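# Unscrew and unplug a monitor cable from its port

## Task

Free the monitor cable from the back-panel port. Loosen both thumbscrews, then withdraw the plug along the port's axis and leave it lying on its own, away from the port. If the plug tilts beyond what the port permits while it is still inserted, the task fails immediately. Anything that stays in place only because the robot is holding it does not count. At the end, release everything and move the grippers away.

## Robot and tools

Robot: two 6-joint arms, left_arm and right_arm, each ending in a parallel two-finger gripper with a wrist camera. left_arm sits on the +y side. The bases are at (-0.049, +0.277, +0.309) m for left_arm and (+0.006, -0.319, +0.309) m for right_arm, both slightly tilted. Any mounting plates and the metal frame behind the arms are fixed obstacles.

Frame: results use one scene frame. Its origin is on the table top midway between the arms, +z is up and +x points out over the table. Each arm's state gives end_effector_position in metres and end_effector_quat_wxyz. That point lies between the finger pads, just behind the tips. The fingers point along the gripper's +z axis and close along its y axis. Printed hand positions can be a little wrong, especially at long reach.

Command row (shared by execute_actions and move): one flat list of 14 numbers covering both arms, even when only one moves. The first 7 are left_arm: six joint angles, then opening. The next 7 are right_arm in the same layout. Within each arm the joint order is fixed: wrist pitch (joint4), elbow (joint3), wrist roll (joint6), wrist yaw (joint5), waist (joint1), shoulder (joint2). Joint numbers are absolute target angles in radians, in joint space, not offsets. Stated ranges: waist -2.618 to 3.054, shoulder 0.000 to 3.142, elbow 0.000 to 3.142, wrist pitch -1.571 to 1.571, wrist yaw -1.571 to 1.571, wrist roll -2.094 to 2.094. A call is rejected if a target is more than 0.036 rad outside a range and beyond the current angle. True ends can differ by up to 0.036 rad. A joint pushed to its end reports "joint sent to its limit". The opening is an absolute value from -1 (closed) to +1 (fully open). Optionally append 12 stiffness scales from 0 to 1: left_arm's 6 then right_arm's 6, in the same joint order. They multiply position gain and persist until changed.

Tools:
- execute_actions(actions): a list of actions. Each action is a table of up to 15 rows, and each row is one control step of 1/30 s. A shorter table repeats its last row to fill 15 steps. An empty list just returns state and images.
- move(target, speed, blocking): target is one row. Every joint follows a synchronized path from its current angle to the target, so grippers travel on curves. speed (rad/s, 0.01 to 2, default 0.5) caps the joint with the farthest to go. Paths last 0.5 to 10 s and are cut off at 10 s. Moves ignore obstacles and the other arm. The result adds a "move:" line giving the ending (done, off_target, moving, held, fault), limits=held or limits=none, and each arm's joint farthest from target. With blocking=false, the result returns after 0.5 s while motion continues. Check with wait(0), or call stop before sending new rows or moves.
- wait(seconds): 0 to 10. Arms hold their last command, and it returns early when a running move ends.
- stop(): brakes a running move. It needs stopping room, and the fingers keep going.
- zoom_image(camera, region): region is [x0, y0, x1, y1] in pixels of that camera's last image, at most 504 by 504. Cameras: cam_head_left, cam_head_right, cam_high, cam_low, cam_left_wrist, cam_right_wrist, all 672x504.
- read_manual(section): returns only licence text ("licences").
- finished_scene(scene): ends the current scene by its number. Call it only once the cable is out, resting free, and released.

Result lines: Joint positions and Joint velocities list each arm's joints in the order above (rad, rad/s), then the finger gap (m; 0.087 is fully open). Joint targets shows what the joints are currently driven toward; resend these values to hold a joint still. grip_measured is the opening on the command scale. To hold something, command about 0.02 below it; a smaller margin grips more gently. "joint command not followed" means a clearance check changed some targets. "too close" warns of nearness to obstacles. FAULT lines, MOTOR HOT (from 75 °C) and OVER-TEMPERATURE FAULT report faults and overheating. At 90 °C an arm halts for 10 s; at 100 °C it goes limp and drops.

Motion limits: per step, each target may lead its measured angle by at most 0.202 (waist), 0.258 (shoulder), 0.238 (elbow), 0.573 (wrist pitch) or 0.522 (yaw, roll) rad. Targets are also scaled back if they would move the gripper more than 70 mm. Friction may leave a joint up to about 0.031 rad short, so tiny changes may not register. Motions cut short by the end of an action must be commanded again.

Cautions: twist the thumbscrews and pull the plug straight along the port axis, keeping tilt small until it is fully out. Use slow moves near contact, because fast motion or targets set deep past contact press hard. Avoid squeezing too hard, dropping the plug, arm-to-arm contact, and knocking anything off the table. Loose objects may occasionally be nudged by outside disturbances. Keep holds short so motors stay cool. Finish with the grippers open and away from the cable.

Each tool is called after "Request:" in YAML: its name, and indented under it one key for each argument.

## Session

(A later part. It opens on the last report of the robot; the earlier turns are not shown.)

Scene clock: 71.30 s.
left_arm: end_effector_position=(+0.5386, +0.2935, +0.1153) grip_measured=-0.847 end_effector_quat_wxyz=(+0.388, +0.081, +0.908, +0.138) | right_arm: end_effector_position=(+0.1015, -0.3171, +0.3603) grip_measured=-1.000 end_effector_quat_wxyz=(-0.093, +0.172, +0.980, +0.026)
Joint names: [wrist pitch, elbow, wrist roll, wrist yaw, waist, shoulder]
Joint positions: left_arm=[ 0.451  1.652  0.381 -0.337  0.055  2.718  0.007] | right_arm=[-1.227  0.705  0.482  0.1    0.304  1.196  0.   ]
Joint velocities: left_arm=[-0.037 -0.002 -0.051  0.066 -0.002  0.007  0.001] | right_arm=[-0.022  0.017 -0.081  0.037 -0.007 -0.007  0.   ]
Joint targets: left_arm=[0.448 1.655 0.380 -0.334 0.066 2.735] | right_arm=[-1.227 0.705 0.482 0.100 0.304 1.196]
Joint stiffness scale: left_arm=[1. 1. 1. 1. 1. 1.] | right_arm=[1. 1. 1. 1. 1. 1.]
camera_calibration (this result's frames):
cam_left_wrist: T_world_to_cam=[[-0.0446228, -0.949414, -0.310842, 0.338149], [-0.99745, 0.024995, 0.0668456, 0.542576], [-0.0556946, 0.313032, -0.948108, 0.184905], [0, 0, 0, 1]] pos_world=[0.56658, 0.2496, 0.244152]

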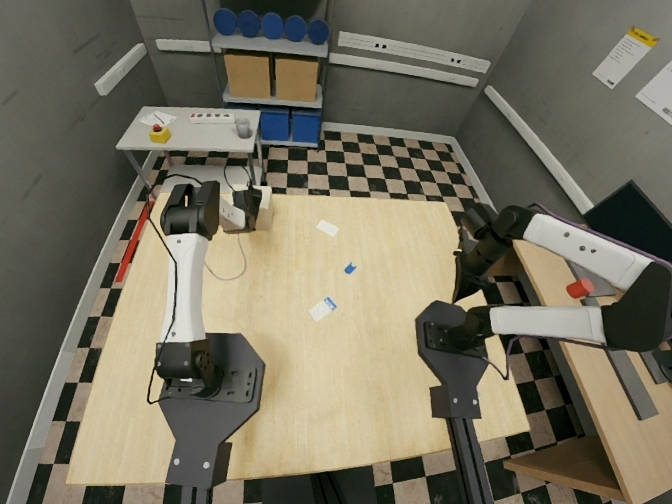

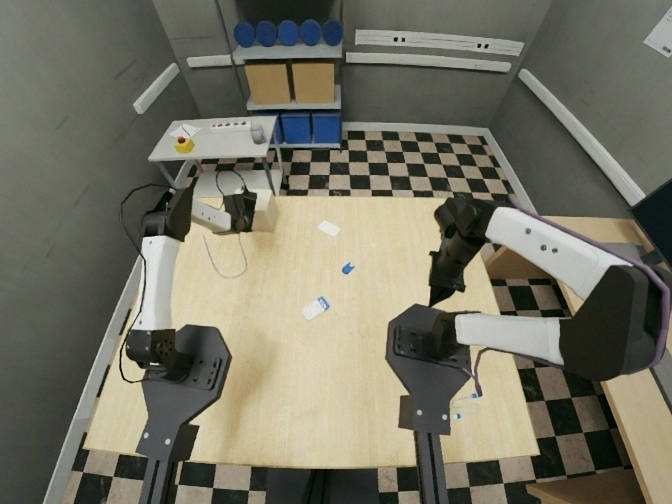

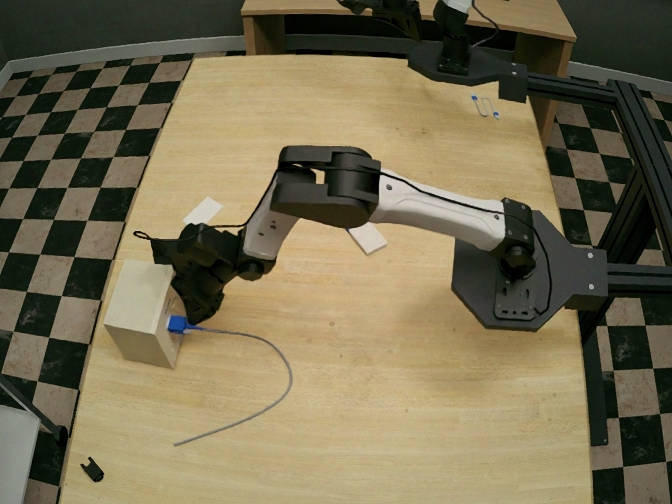

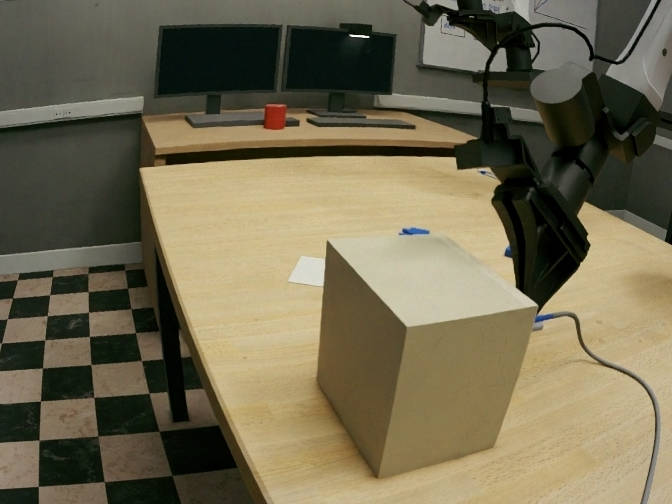

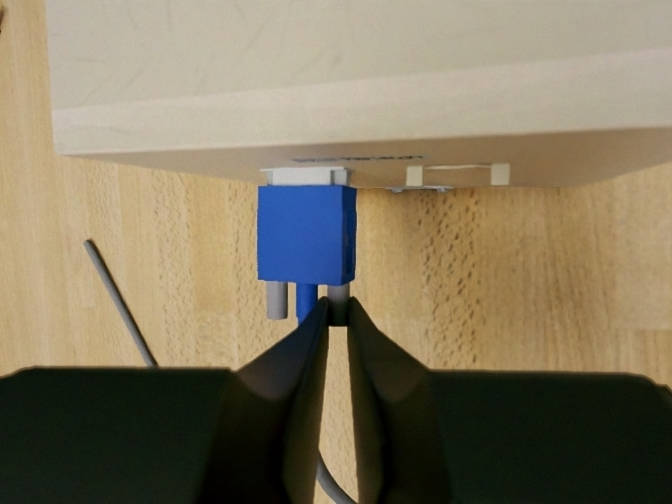

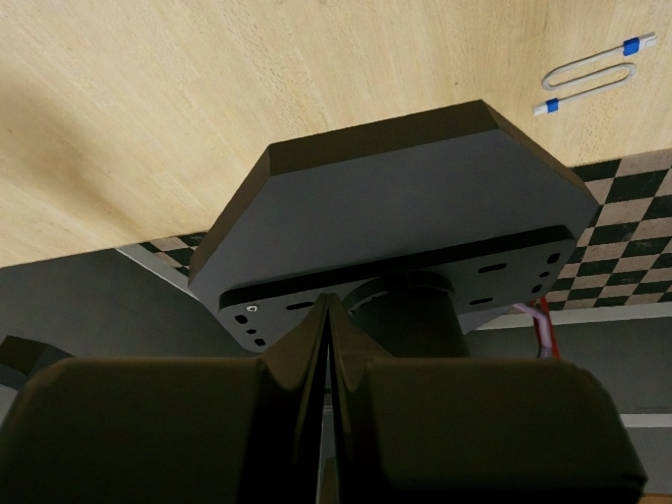

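Request:
move:
  target: [0.528,1.698,0.534,-0.514,-0.002,2.796,-0.78,-1.227,0.705,0.482,0.1,0.304,1.196,-1]
  speed: 0.15

Request:
move:
  target: [0.692,1.769,0.763,-0.71,-0.057,2.915,-0.78,-1.227,0.705,0.482,0.1,0.304,1.196,-1]
  speed: 0.15

Scene clock: 73.83 s.
left_arm: end_effector_position=(+0.5381, +0.2921, +0.1148) grip_measured=-0.780 end_effector_quat_wxyz=(+0.378, +0.122, +0.890, +0.224) | right_arm: end_effector_position=(+0.1015, -0.3171, +0.3603) grip_measured=-1.000 end_effector_quat_wxyz=(-0.093, +0.172, +0.980, +0.026)
Joint names: [wrist pitch, elbow, wrist roll, wrist yaw, waist, shoulder]
Joint positions: left_arm=[ 0.521  1.682  0.519 -0.498  0.004  2.776  0.01 ] | right_arm=[-1.227  0.705  0.482  0.1    0.304  1.196  0.   ]
Joint velocities: left_arm=[-0.095  0.007  0.051 -0.007 -0.002  0.017 -0.   ] | right_arm=[ 0.007  0.002  0.051  0.037 -0.017 -0.022  0.   ]
Joint targets: left_arm=[0.528 1.698 0.534 -0.514 -0.002 2.796] | right_arm=[-1.227 0.705 0.482 0.100 0.304 1.196]
Joint stiffness scale: left_arm=[1. 1. 1. 1. 1. 1.] | right_arm=[1. 1. 1. 1. 1. 1.]
move: done; limits=none; left_arm: farthest joint: the shoulder, 0.020 radians from its target (0.078 radians at the start); right_arm: farthest joint: the waist, 0.000 radians from its target (0.000 radians at the start)
camera_calibration (this result's frames):
cam_left_wrist: T_world_to_cam=[[-0.0520238, -0.870676, -0.489098, 0.338104], [-0.997187, 0.018832, 0.0725435, 0.543083], [-0.0539512, 0.491496, -0.869207, 0.122662], [0, 0, 0, 1]] pos_world=[0.565763, 0.223864, 0.232588]

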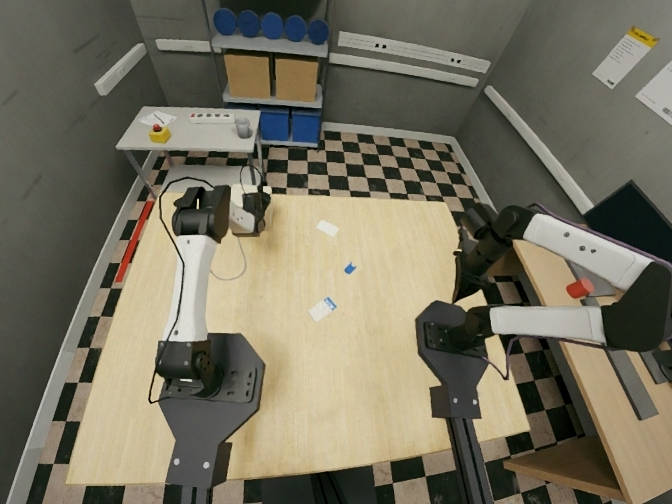

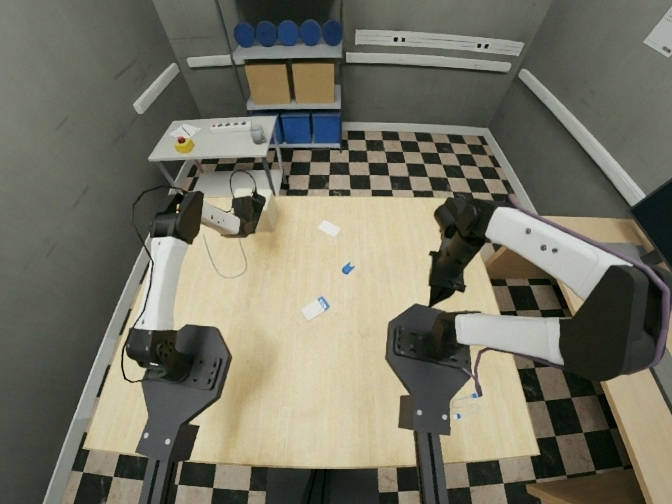

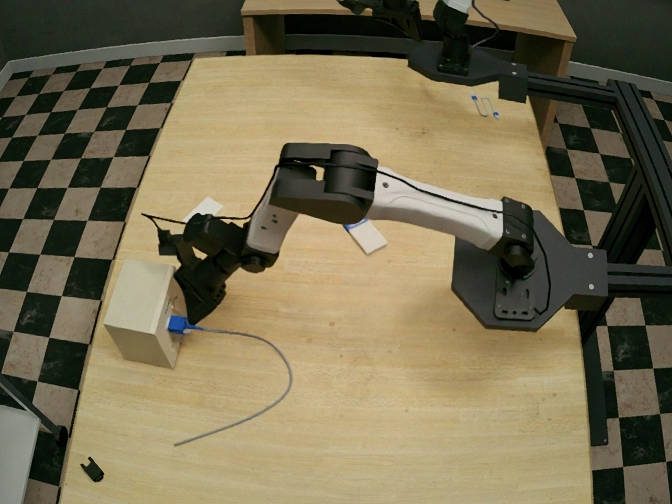

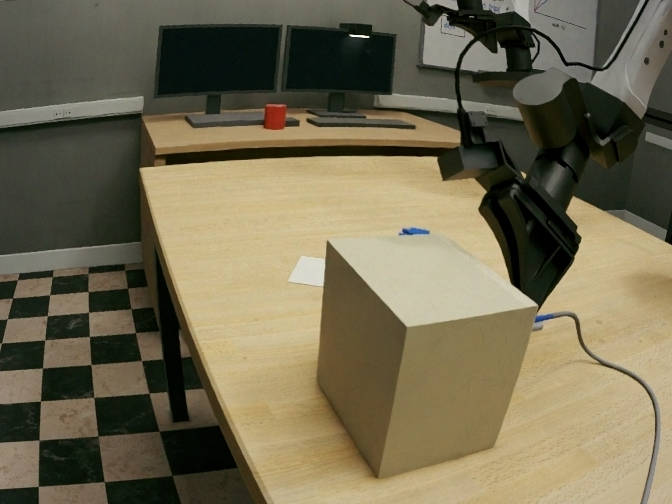

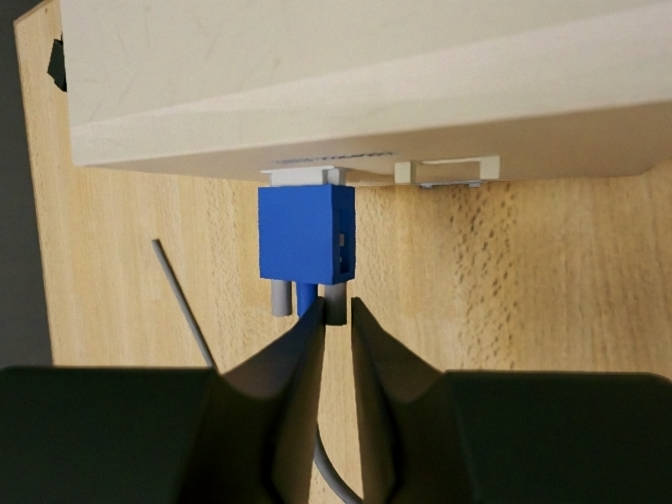

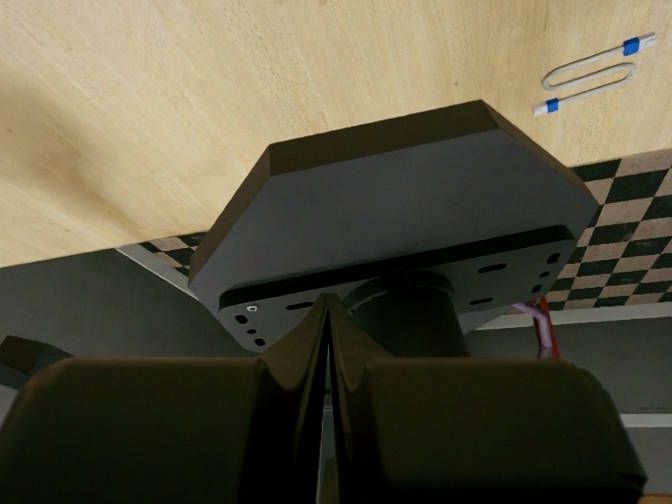

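Scene clock: 75.93 s.
left_arm: end_effector_position=(+0.5379, +0.2917, +0.1132) grip_measured=-0.780 end_effector_quat_wxyz=(+0.368, +0.163, +0.851, +0.337) | right_arm: end_effector_position=(+0.1015, -0.3171, +0.3603) grip_measured=-1.000 end_effector_quat_wxyz=(-0.093, +0.172, +0.980, +0.026)
Joint names: [wrist pitch, elbow, wrist roll, wrist yaw, waist, shoulder]
Joint positions: left_arm=[ 0.686  1.752  0.735 -0.694 -0.05   2.896  0.01 ] | right_arm=[-1.227  0.705  0.482  0.1    0.304  1.196  0.   ]
Joint velocities: left_arm=[-0.007 -0.002 -0.022 -0.051 -0.002 -0.012  0.001] | right_arm=[-0.051 -0.002  0.037  0.051 -0.022 -0.007  0.   ]
Joint targets: left_arm=[0.692 1.769 0.763 -0.710 -0.057 2.915] | right_arm=[-1.227 0.705 0.482 0.100 0.304 1.196]
Joint stiffness scale: left_arm=[1. 1. 1. 1. 1. 1.] | right_arm=[1. 1. 1. 1. 1. 1.]
move: off_target (left_arm); limits=none; left_arm: farthest joint: the wrist roll, 0.028 radians from its target (0.244 radians at the start); right_arm: farthest joint: the waist, 0.000 radians from its target (0.000 radians at the start)
camera_calibration (this result's frames):
cam_left_wrist: T_world_to_cam=[[-0.0338006, -0.720766, -0.692354, 0.306445], [-0.998516, -0.0052452, 0.0542078, 0.552876], [-0.0427027, 0.693158, -0.719519, 0.0396423], [0, 0, 0, 1]] pos_world=[0.564106, 0.196296, 0.210721]

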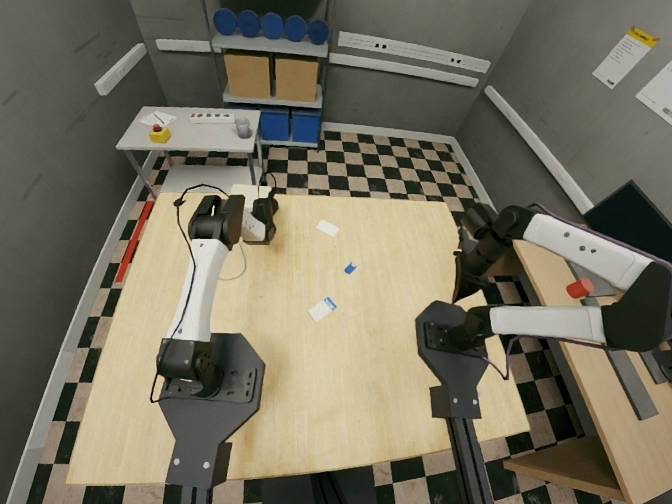

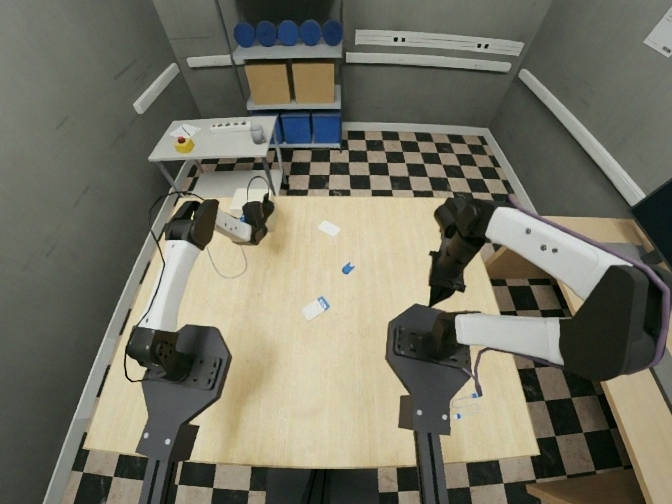

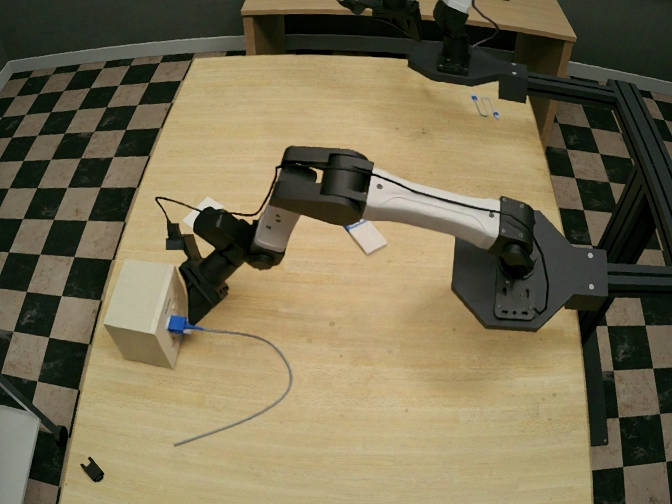

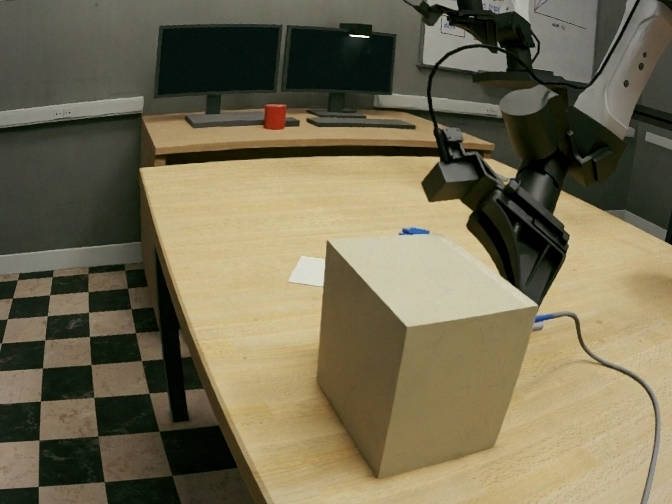

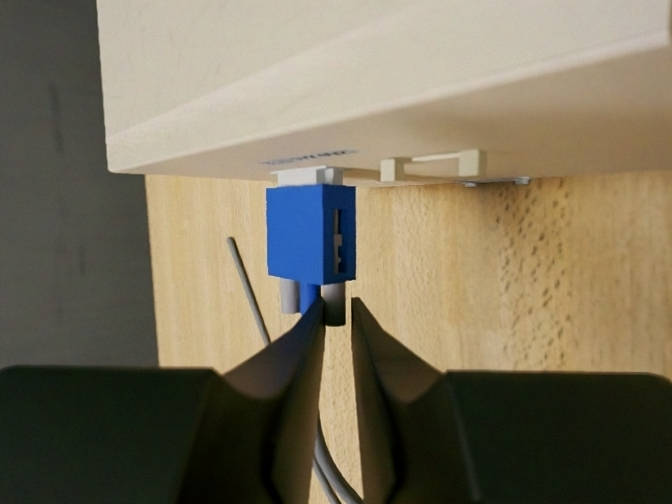

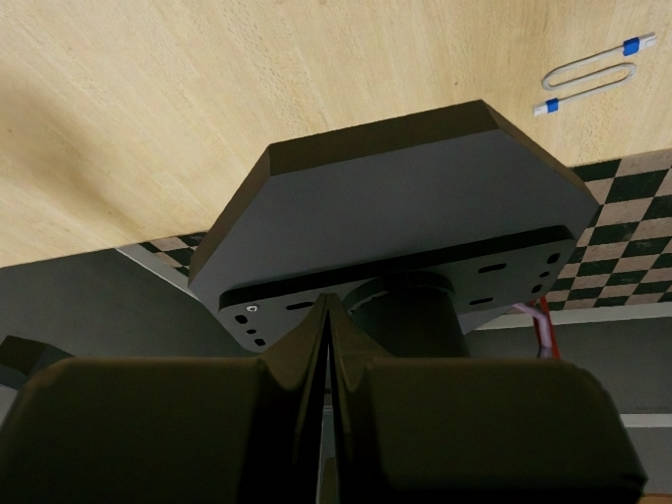

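Request:
execute_actions:
  actions:
    - [[0.686,1.752,0.75,-0.699,-0.05,2.896,-0.81,-1.227,0.705,0.482,0.1,0.304,1.196,-1],[0.686,1.752,0.75,-0.699,-0.05,2.896,-0.83,-1.227,0.705,0.482,0.1,0.304,1.196,-1],[0.686,1.752,0.75,-0.699,-0.05,2.896,-0.85,-1.227,0.705,0.482,0.1,0.304,1.196,-1],[0.686,1.752,0.75,-0.699,-0.05,2.896,-0.87,-1.227,0.705,0.482,0.1,0.304,1.196,-1],[0.686,1.752,0.75,-0.699,-0.05,2.896,-0.9,-1.227,0.705,0.482,0.1,0.304,1.196,-1],[0.686,1.752,0.75,-0.699,-0.05,2.896,-0.93,-1.227,0.705,0.482,0.1,0.304,1.196,-1]]

Scene clock: 78.30 s.
left_arm: end_effector_position=(+0.5378, +0.2923, +0.1136) grip_measured=-0.854 end_effector_quat_wxyz=(+0.368, +0.162, +0.851, +0.339) | right_arm: end_effector_position=(+0.1015, -0.3171, +0.3603) grip_measured=-1.000 end_effector_quat_wxyz=(-0.093, +0.172, +0.980, +0.026)
Joint names: [wrist pitch, elbow, wrist roll, wrist yaw, waist, shoulder]
Joint positions: left_arm=[ 0.689  1.752  0.736 -0.699 -0.05   2.896  0.006] | right_arm=[-1.227  0.705  0.482  0.1    0.304  1.196  0.   ]
Joint velocities: left_arm=[-0.081  0.002  0.037 -0.007 -0.007 -0.002  0.001] | right_arm=[-0.007 -0.007 -0.051 -0.081  0.007 -0.007  0.   ]
Joint targets: left_arm=[0.686 1.752 0.750 -0.699 -0.050 2.896] | right_arm=[-1.227 0.705 0.482 0.100 0.304 1.196]
Joint stiffness scale: left_arm=[1. 1. 1. 1. 1. 1.] | right_arm=[1. 1. 1. 1. 1. 1.]
camera_calibration (this result's frames):
cam_left_wrist: T_world_to_cam=[[-0.0295967, -0.719439, -0.693925, 0.304717], [-0.998596, -0.00923293, 0.0521637, 0.55416], [-0.0439355, 0.694494, -0.718156, 0.0396386], [0, 0, 0, 1]] pos_world=[0.564142, 0.196813, 0.21101]

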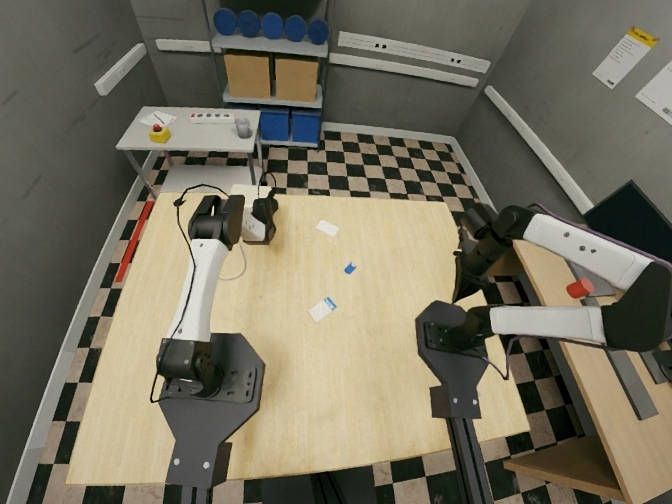

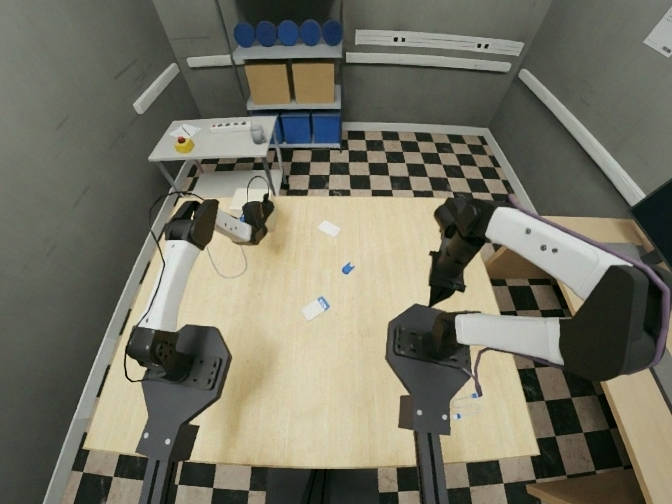

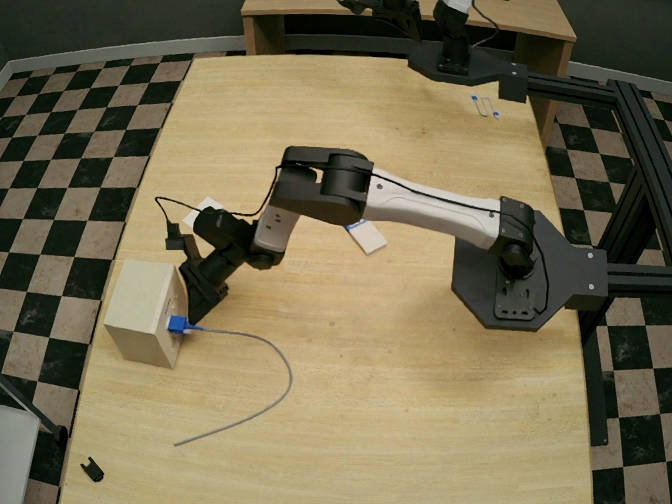

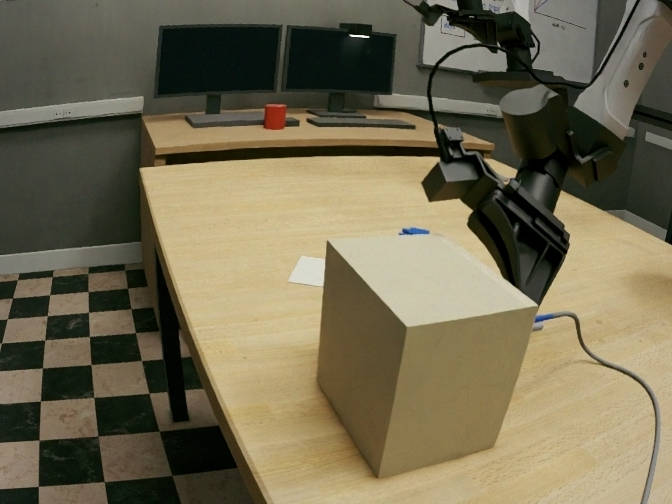

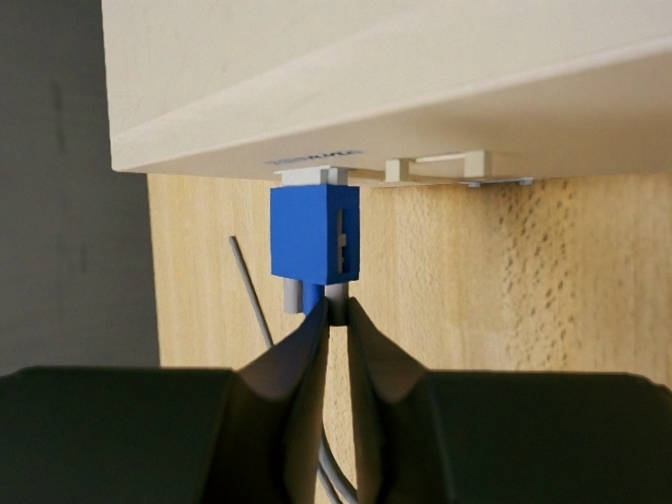

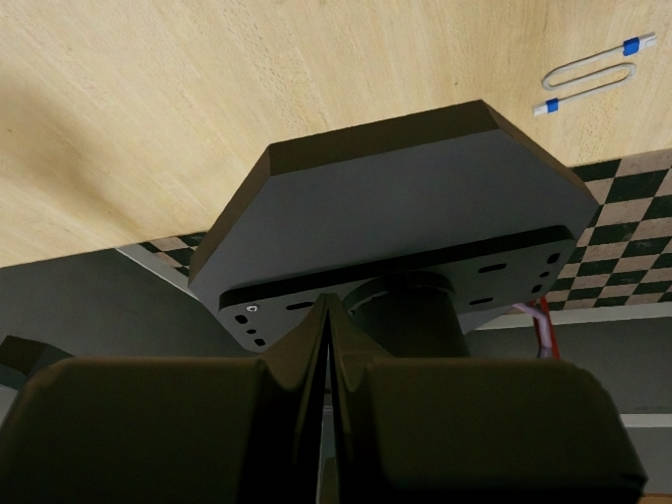

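Request:
zoom_image:
  camera: "cam_left_wrist"
  region: [260, 160, 400, 340]

Request:
move:
  target: [0.503,1.665,0.51,-0.49,0.008,2.771,-0.93,-1.227,0.705,0.482,0.1,0.304,1.196,-1]
  speed: 0.2

Request:
move:
  target: [0.432,1.633,0.367,-0.318,0.062,2.712,-0.93,-1.227,0.705,0.482,0.1,0.304,1.196,-1]
  speed: 0.2

Request:
zoom_image:
  camera: "cam_left_wrist"
  region: [260, 160, 400, 340]

Region (260, 160, 400, 340) of cam_left_wrist's 672x504 image, scaled by 2.800, with more detail than that image has.

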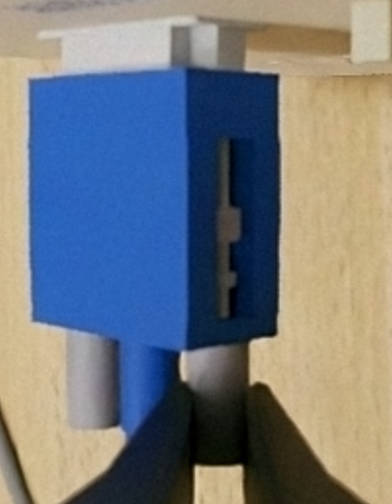

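Scene clock: 80.37 s.
left_arm: end_effector_position=(+0.5381, +0.2925, +0.1144) grip_measured=-0.849 end_effector_quat_wxyz=(+0.378, +0.119, +0.889, +0.228) | right_arm: end_effector_position=(+0.1015, -0.3171, +0.3603) grip_measured=-1.000 end_effector_quat_wxyz=(-0.093, +0.172, +0.980, +0.026)
Joint names: [wrist pitch, elbow, wrist roll, wrist yaw, waist, shoulder]
Joint positions: left_arm=[ 0.526  1.685  0.518 -0.508  0.003  2.78   0.007] | right_arm=[-1.227  0.705  0.482  0.1    0.304  1.196  0.   ]
Joint velocities: left_arm=[-0.095  0.012  0.022  0.007  0.017 -0.017  0.001] | right_arm=[-0.051 -0.012  0.022  0.037 -0.007 -0.017  0.   ]
Joint targets: left_arm=[0.503 1.665 0.510 -0.490 0.008 2.771] | right_arm=[-1.227 0.705 0.482 0.100 0.304 1.196]
Joint stiffness scale: left_arm=[1. 1. 1. 1. 1. 1.] | right_arm=[1. 1. 1. 1. 1. 1.]
move: off_target (left_arm); limits=none; left_arm: farthest joint: the wrist pitch, 0.023 radians from its target (0.186 radians at the start); right_arm: farthest joint: the waist, 0.000 radians from its target (0.000 radians at the start)
camera_calibration (this result's frames):
cam_left_wrist: T_world_to_cam=[[-0.0439313, -0.868537, -0.493674, 0.333815], [-0.997533, 0.01105, 0.0693283, 0.545989], [-0.0547591, 0.495501, -0.866879, 0.121099], [0, 0, 0, 1]] pos_world=[0.565938, 0.223893, 0.231921]

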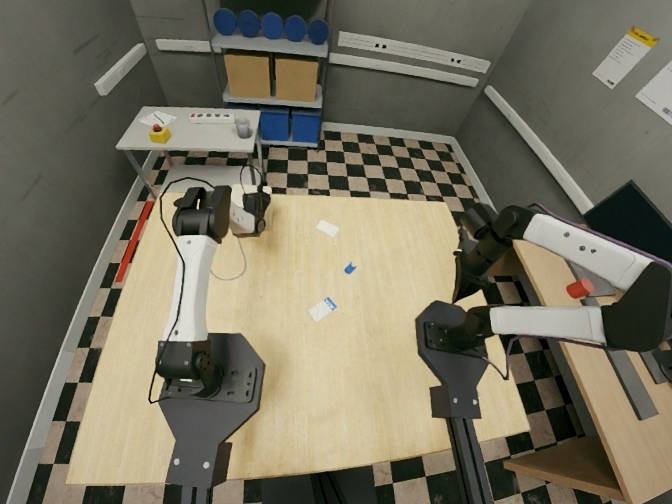

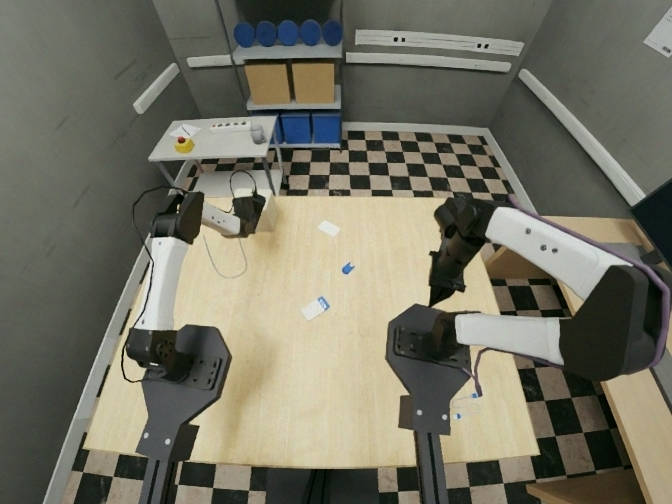

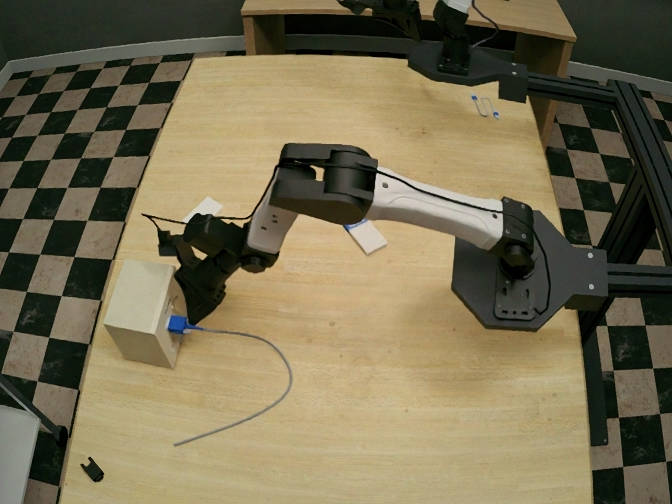

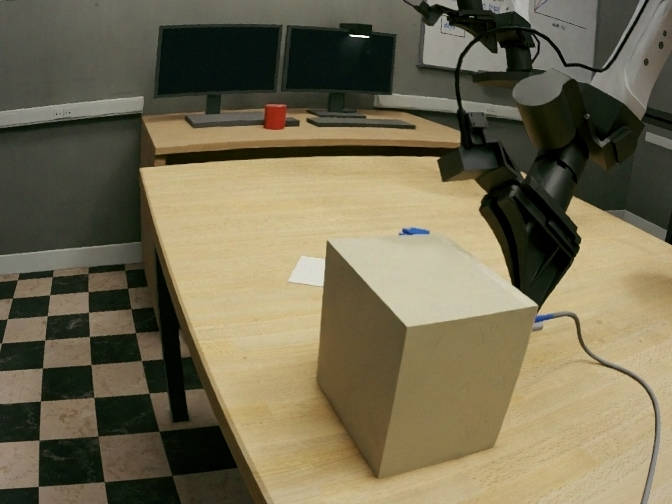

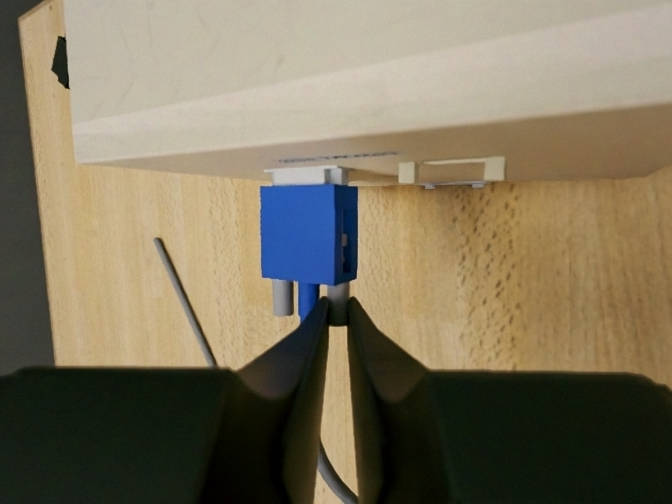

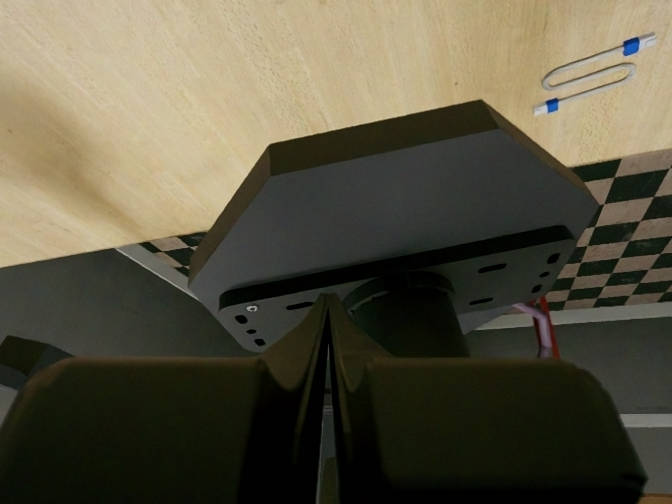

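Scene clock: 81.83 s.
left_arm: end_effector_position=(+0.5384, +0.2932, +0.1145) grip_measured=-0.849 end_effector_quat_wxyz=(+0.388, +0.079, +0.908, +0.138) | right_arm: end_effector_position=(+0.1015, -0.3171, +0.3603) grip_measured=-1.000 end_effector_quat_wxyz=(-0.093, +0.172, +0.980, +0.026)
Joint names: [wrist pitch, elbow, wrist roll, wrist yaw, waist, shoulder]
Joint positions: left_arm=[ 0.452  1.653  0.377 -0.339  0.055  2.72   0.007] | right_arm=[-1.227  0.705  0.482  0.1    0.304  1.196  0.   ]
Joint velocities: left_arm=[-0.022 -0.017  0.007 -0.022 -0.022 -0.027  0.002] | right_arm=[-0.022  0.007 -0.066 -0.007 -0.012  0.017  0.   ]
Joint targets: left_arm=[0.432 1.633 0.367 -0.318 0.062 2.712] | right_arm=[-1.227 0.705 0.482 0.100 0.304 1.196]
Joint stiffness scale: left_arm=[1. 1. 1. 1. 1. 1.] | right_arm=[1. 1. 1. 1. 1. 1.]
move: off_target (left_arm); limits=none; left_arm: farthest joint: the wrist yaw, 0.021 radians from its target (0.190 radians at the start); right_arm: farthest joint: the waist, 0.000 radians from its target (0.000 radians at the start)
camera_calibration (this result's frames):
cam_left_wrist: T_world_to_cam=[[-0.041491, -0.95011, -0.309142, 0.335944], [-0.997541, 0.0219018, 0.066571, 0.543382], [-0.056479, 0.311144, -0.948683, 0.185228], [0, 0, 0, 1]] pos_world=[0.566446, 0.24965, 0.243403]

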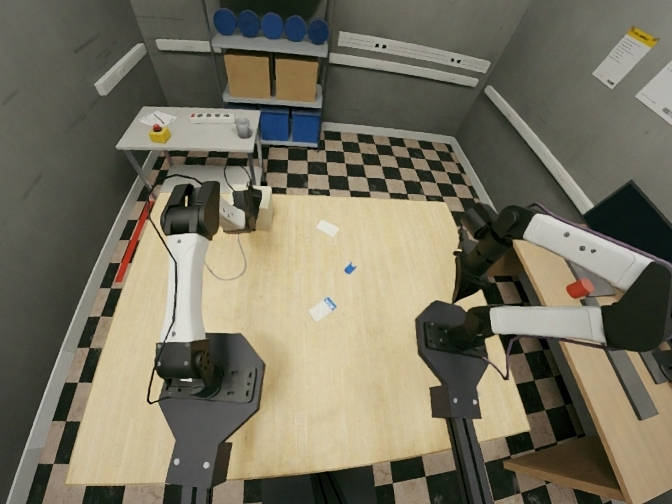

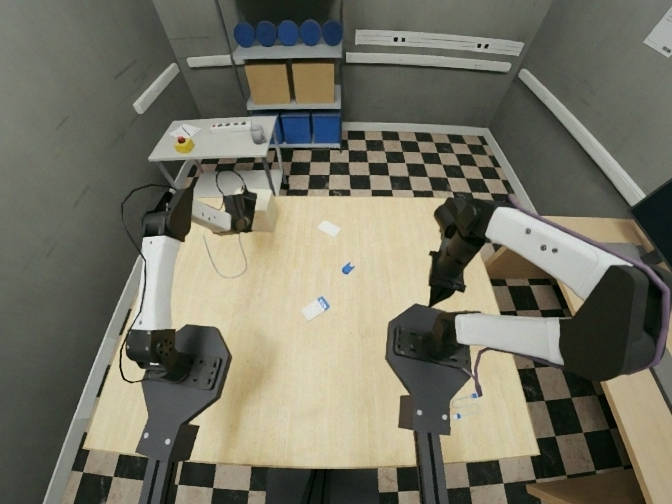

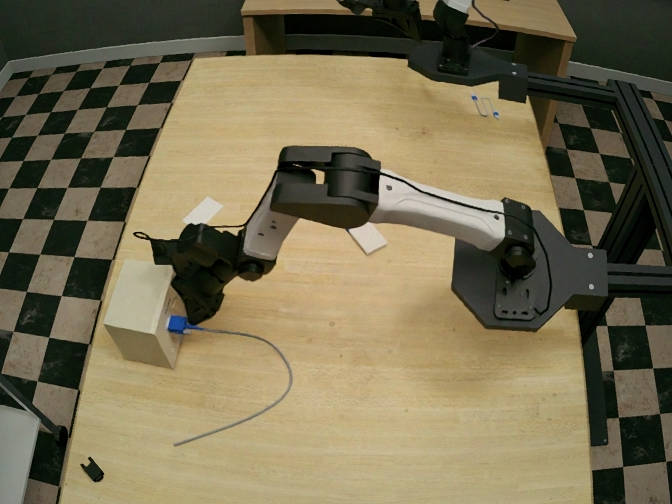

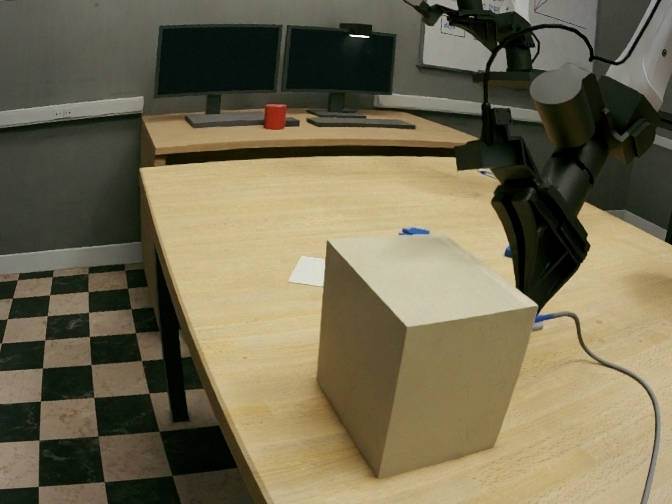

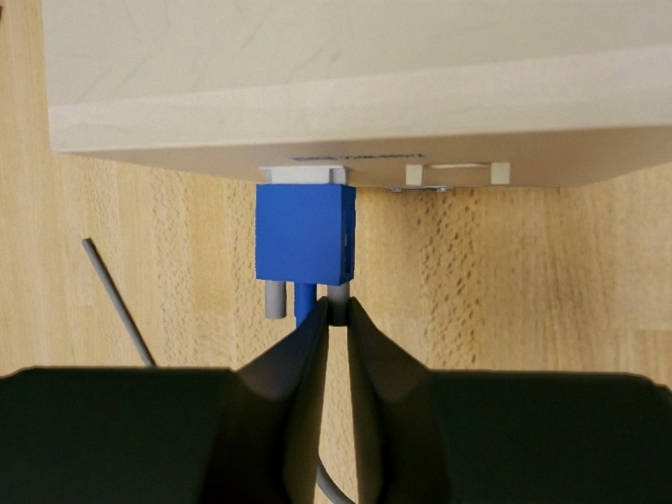

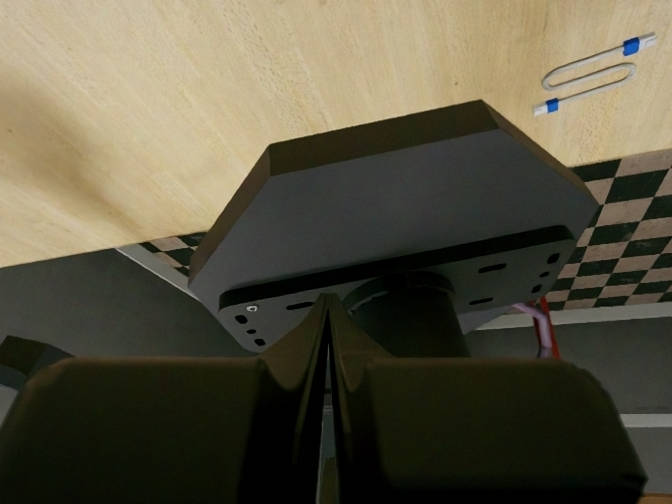

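Region (260, 160, 400, 340) of cam_left_wrist's 672x504 image, scaled by 2.800, with more detail than that image has.

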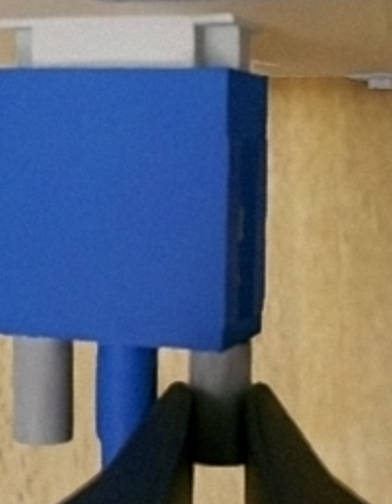

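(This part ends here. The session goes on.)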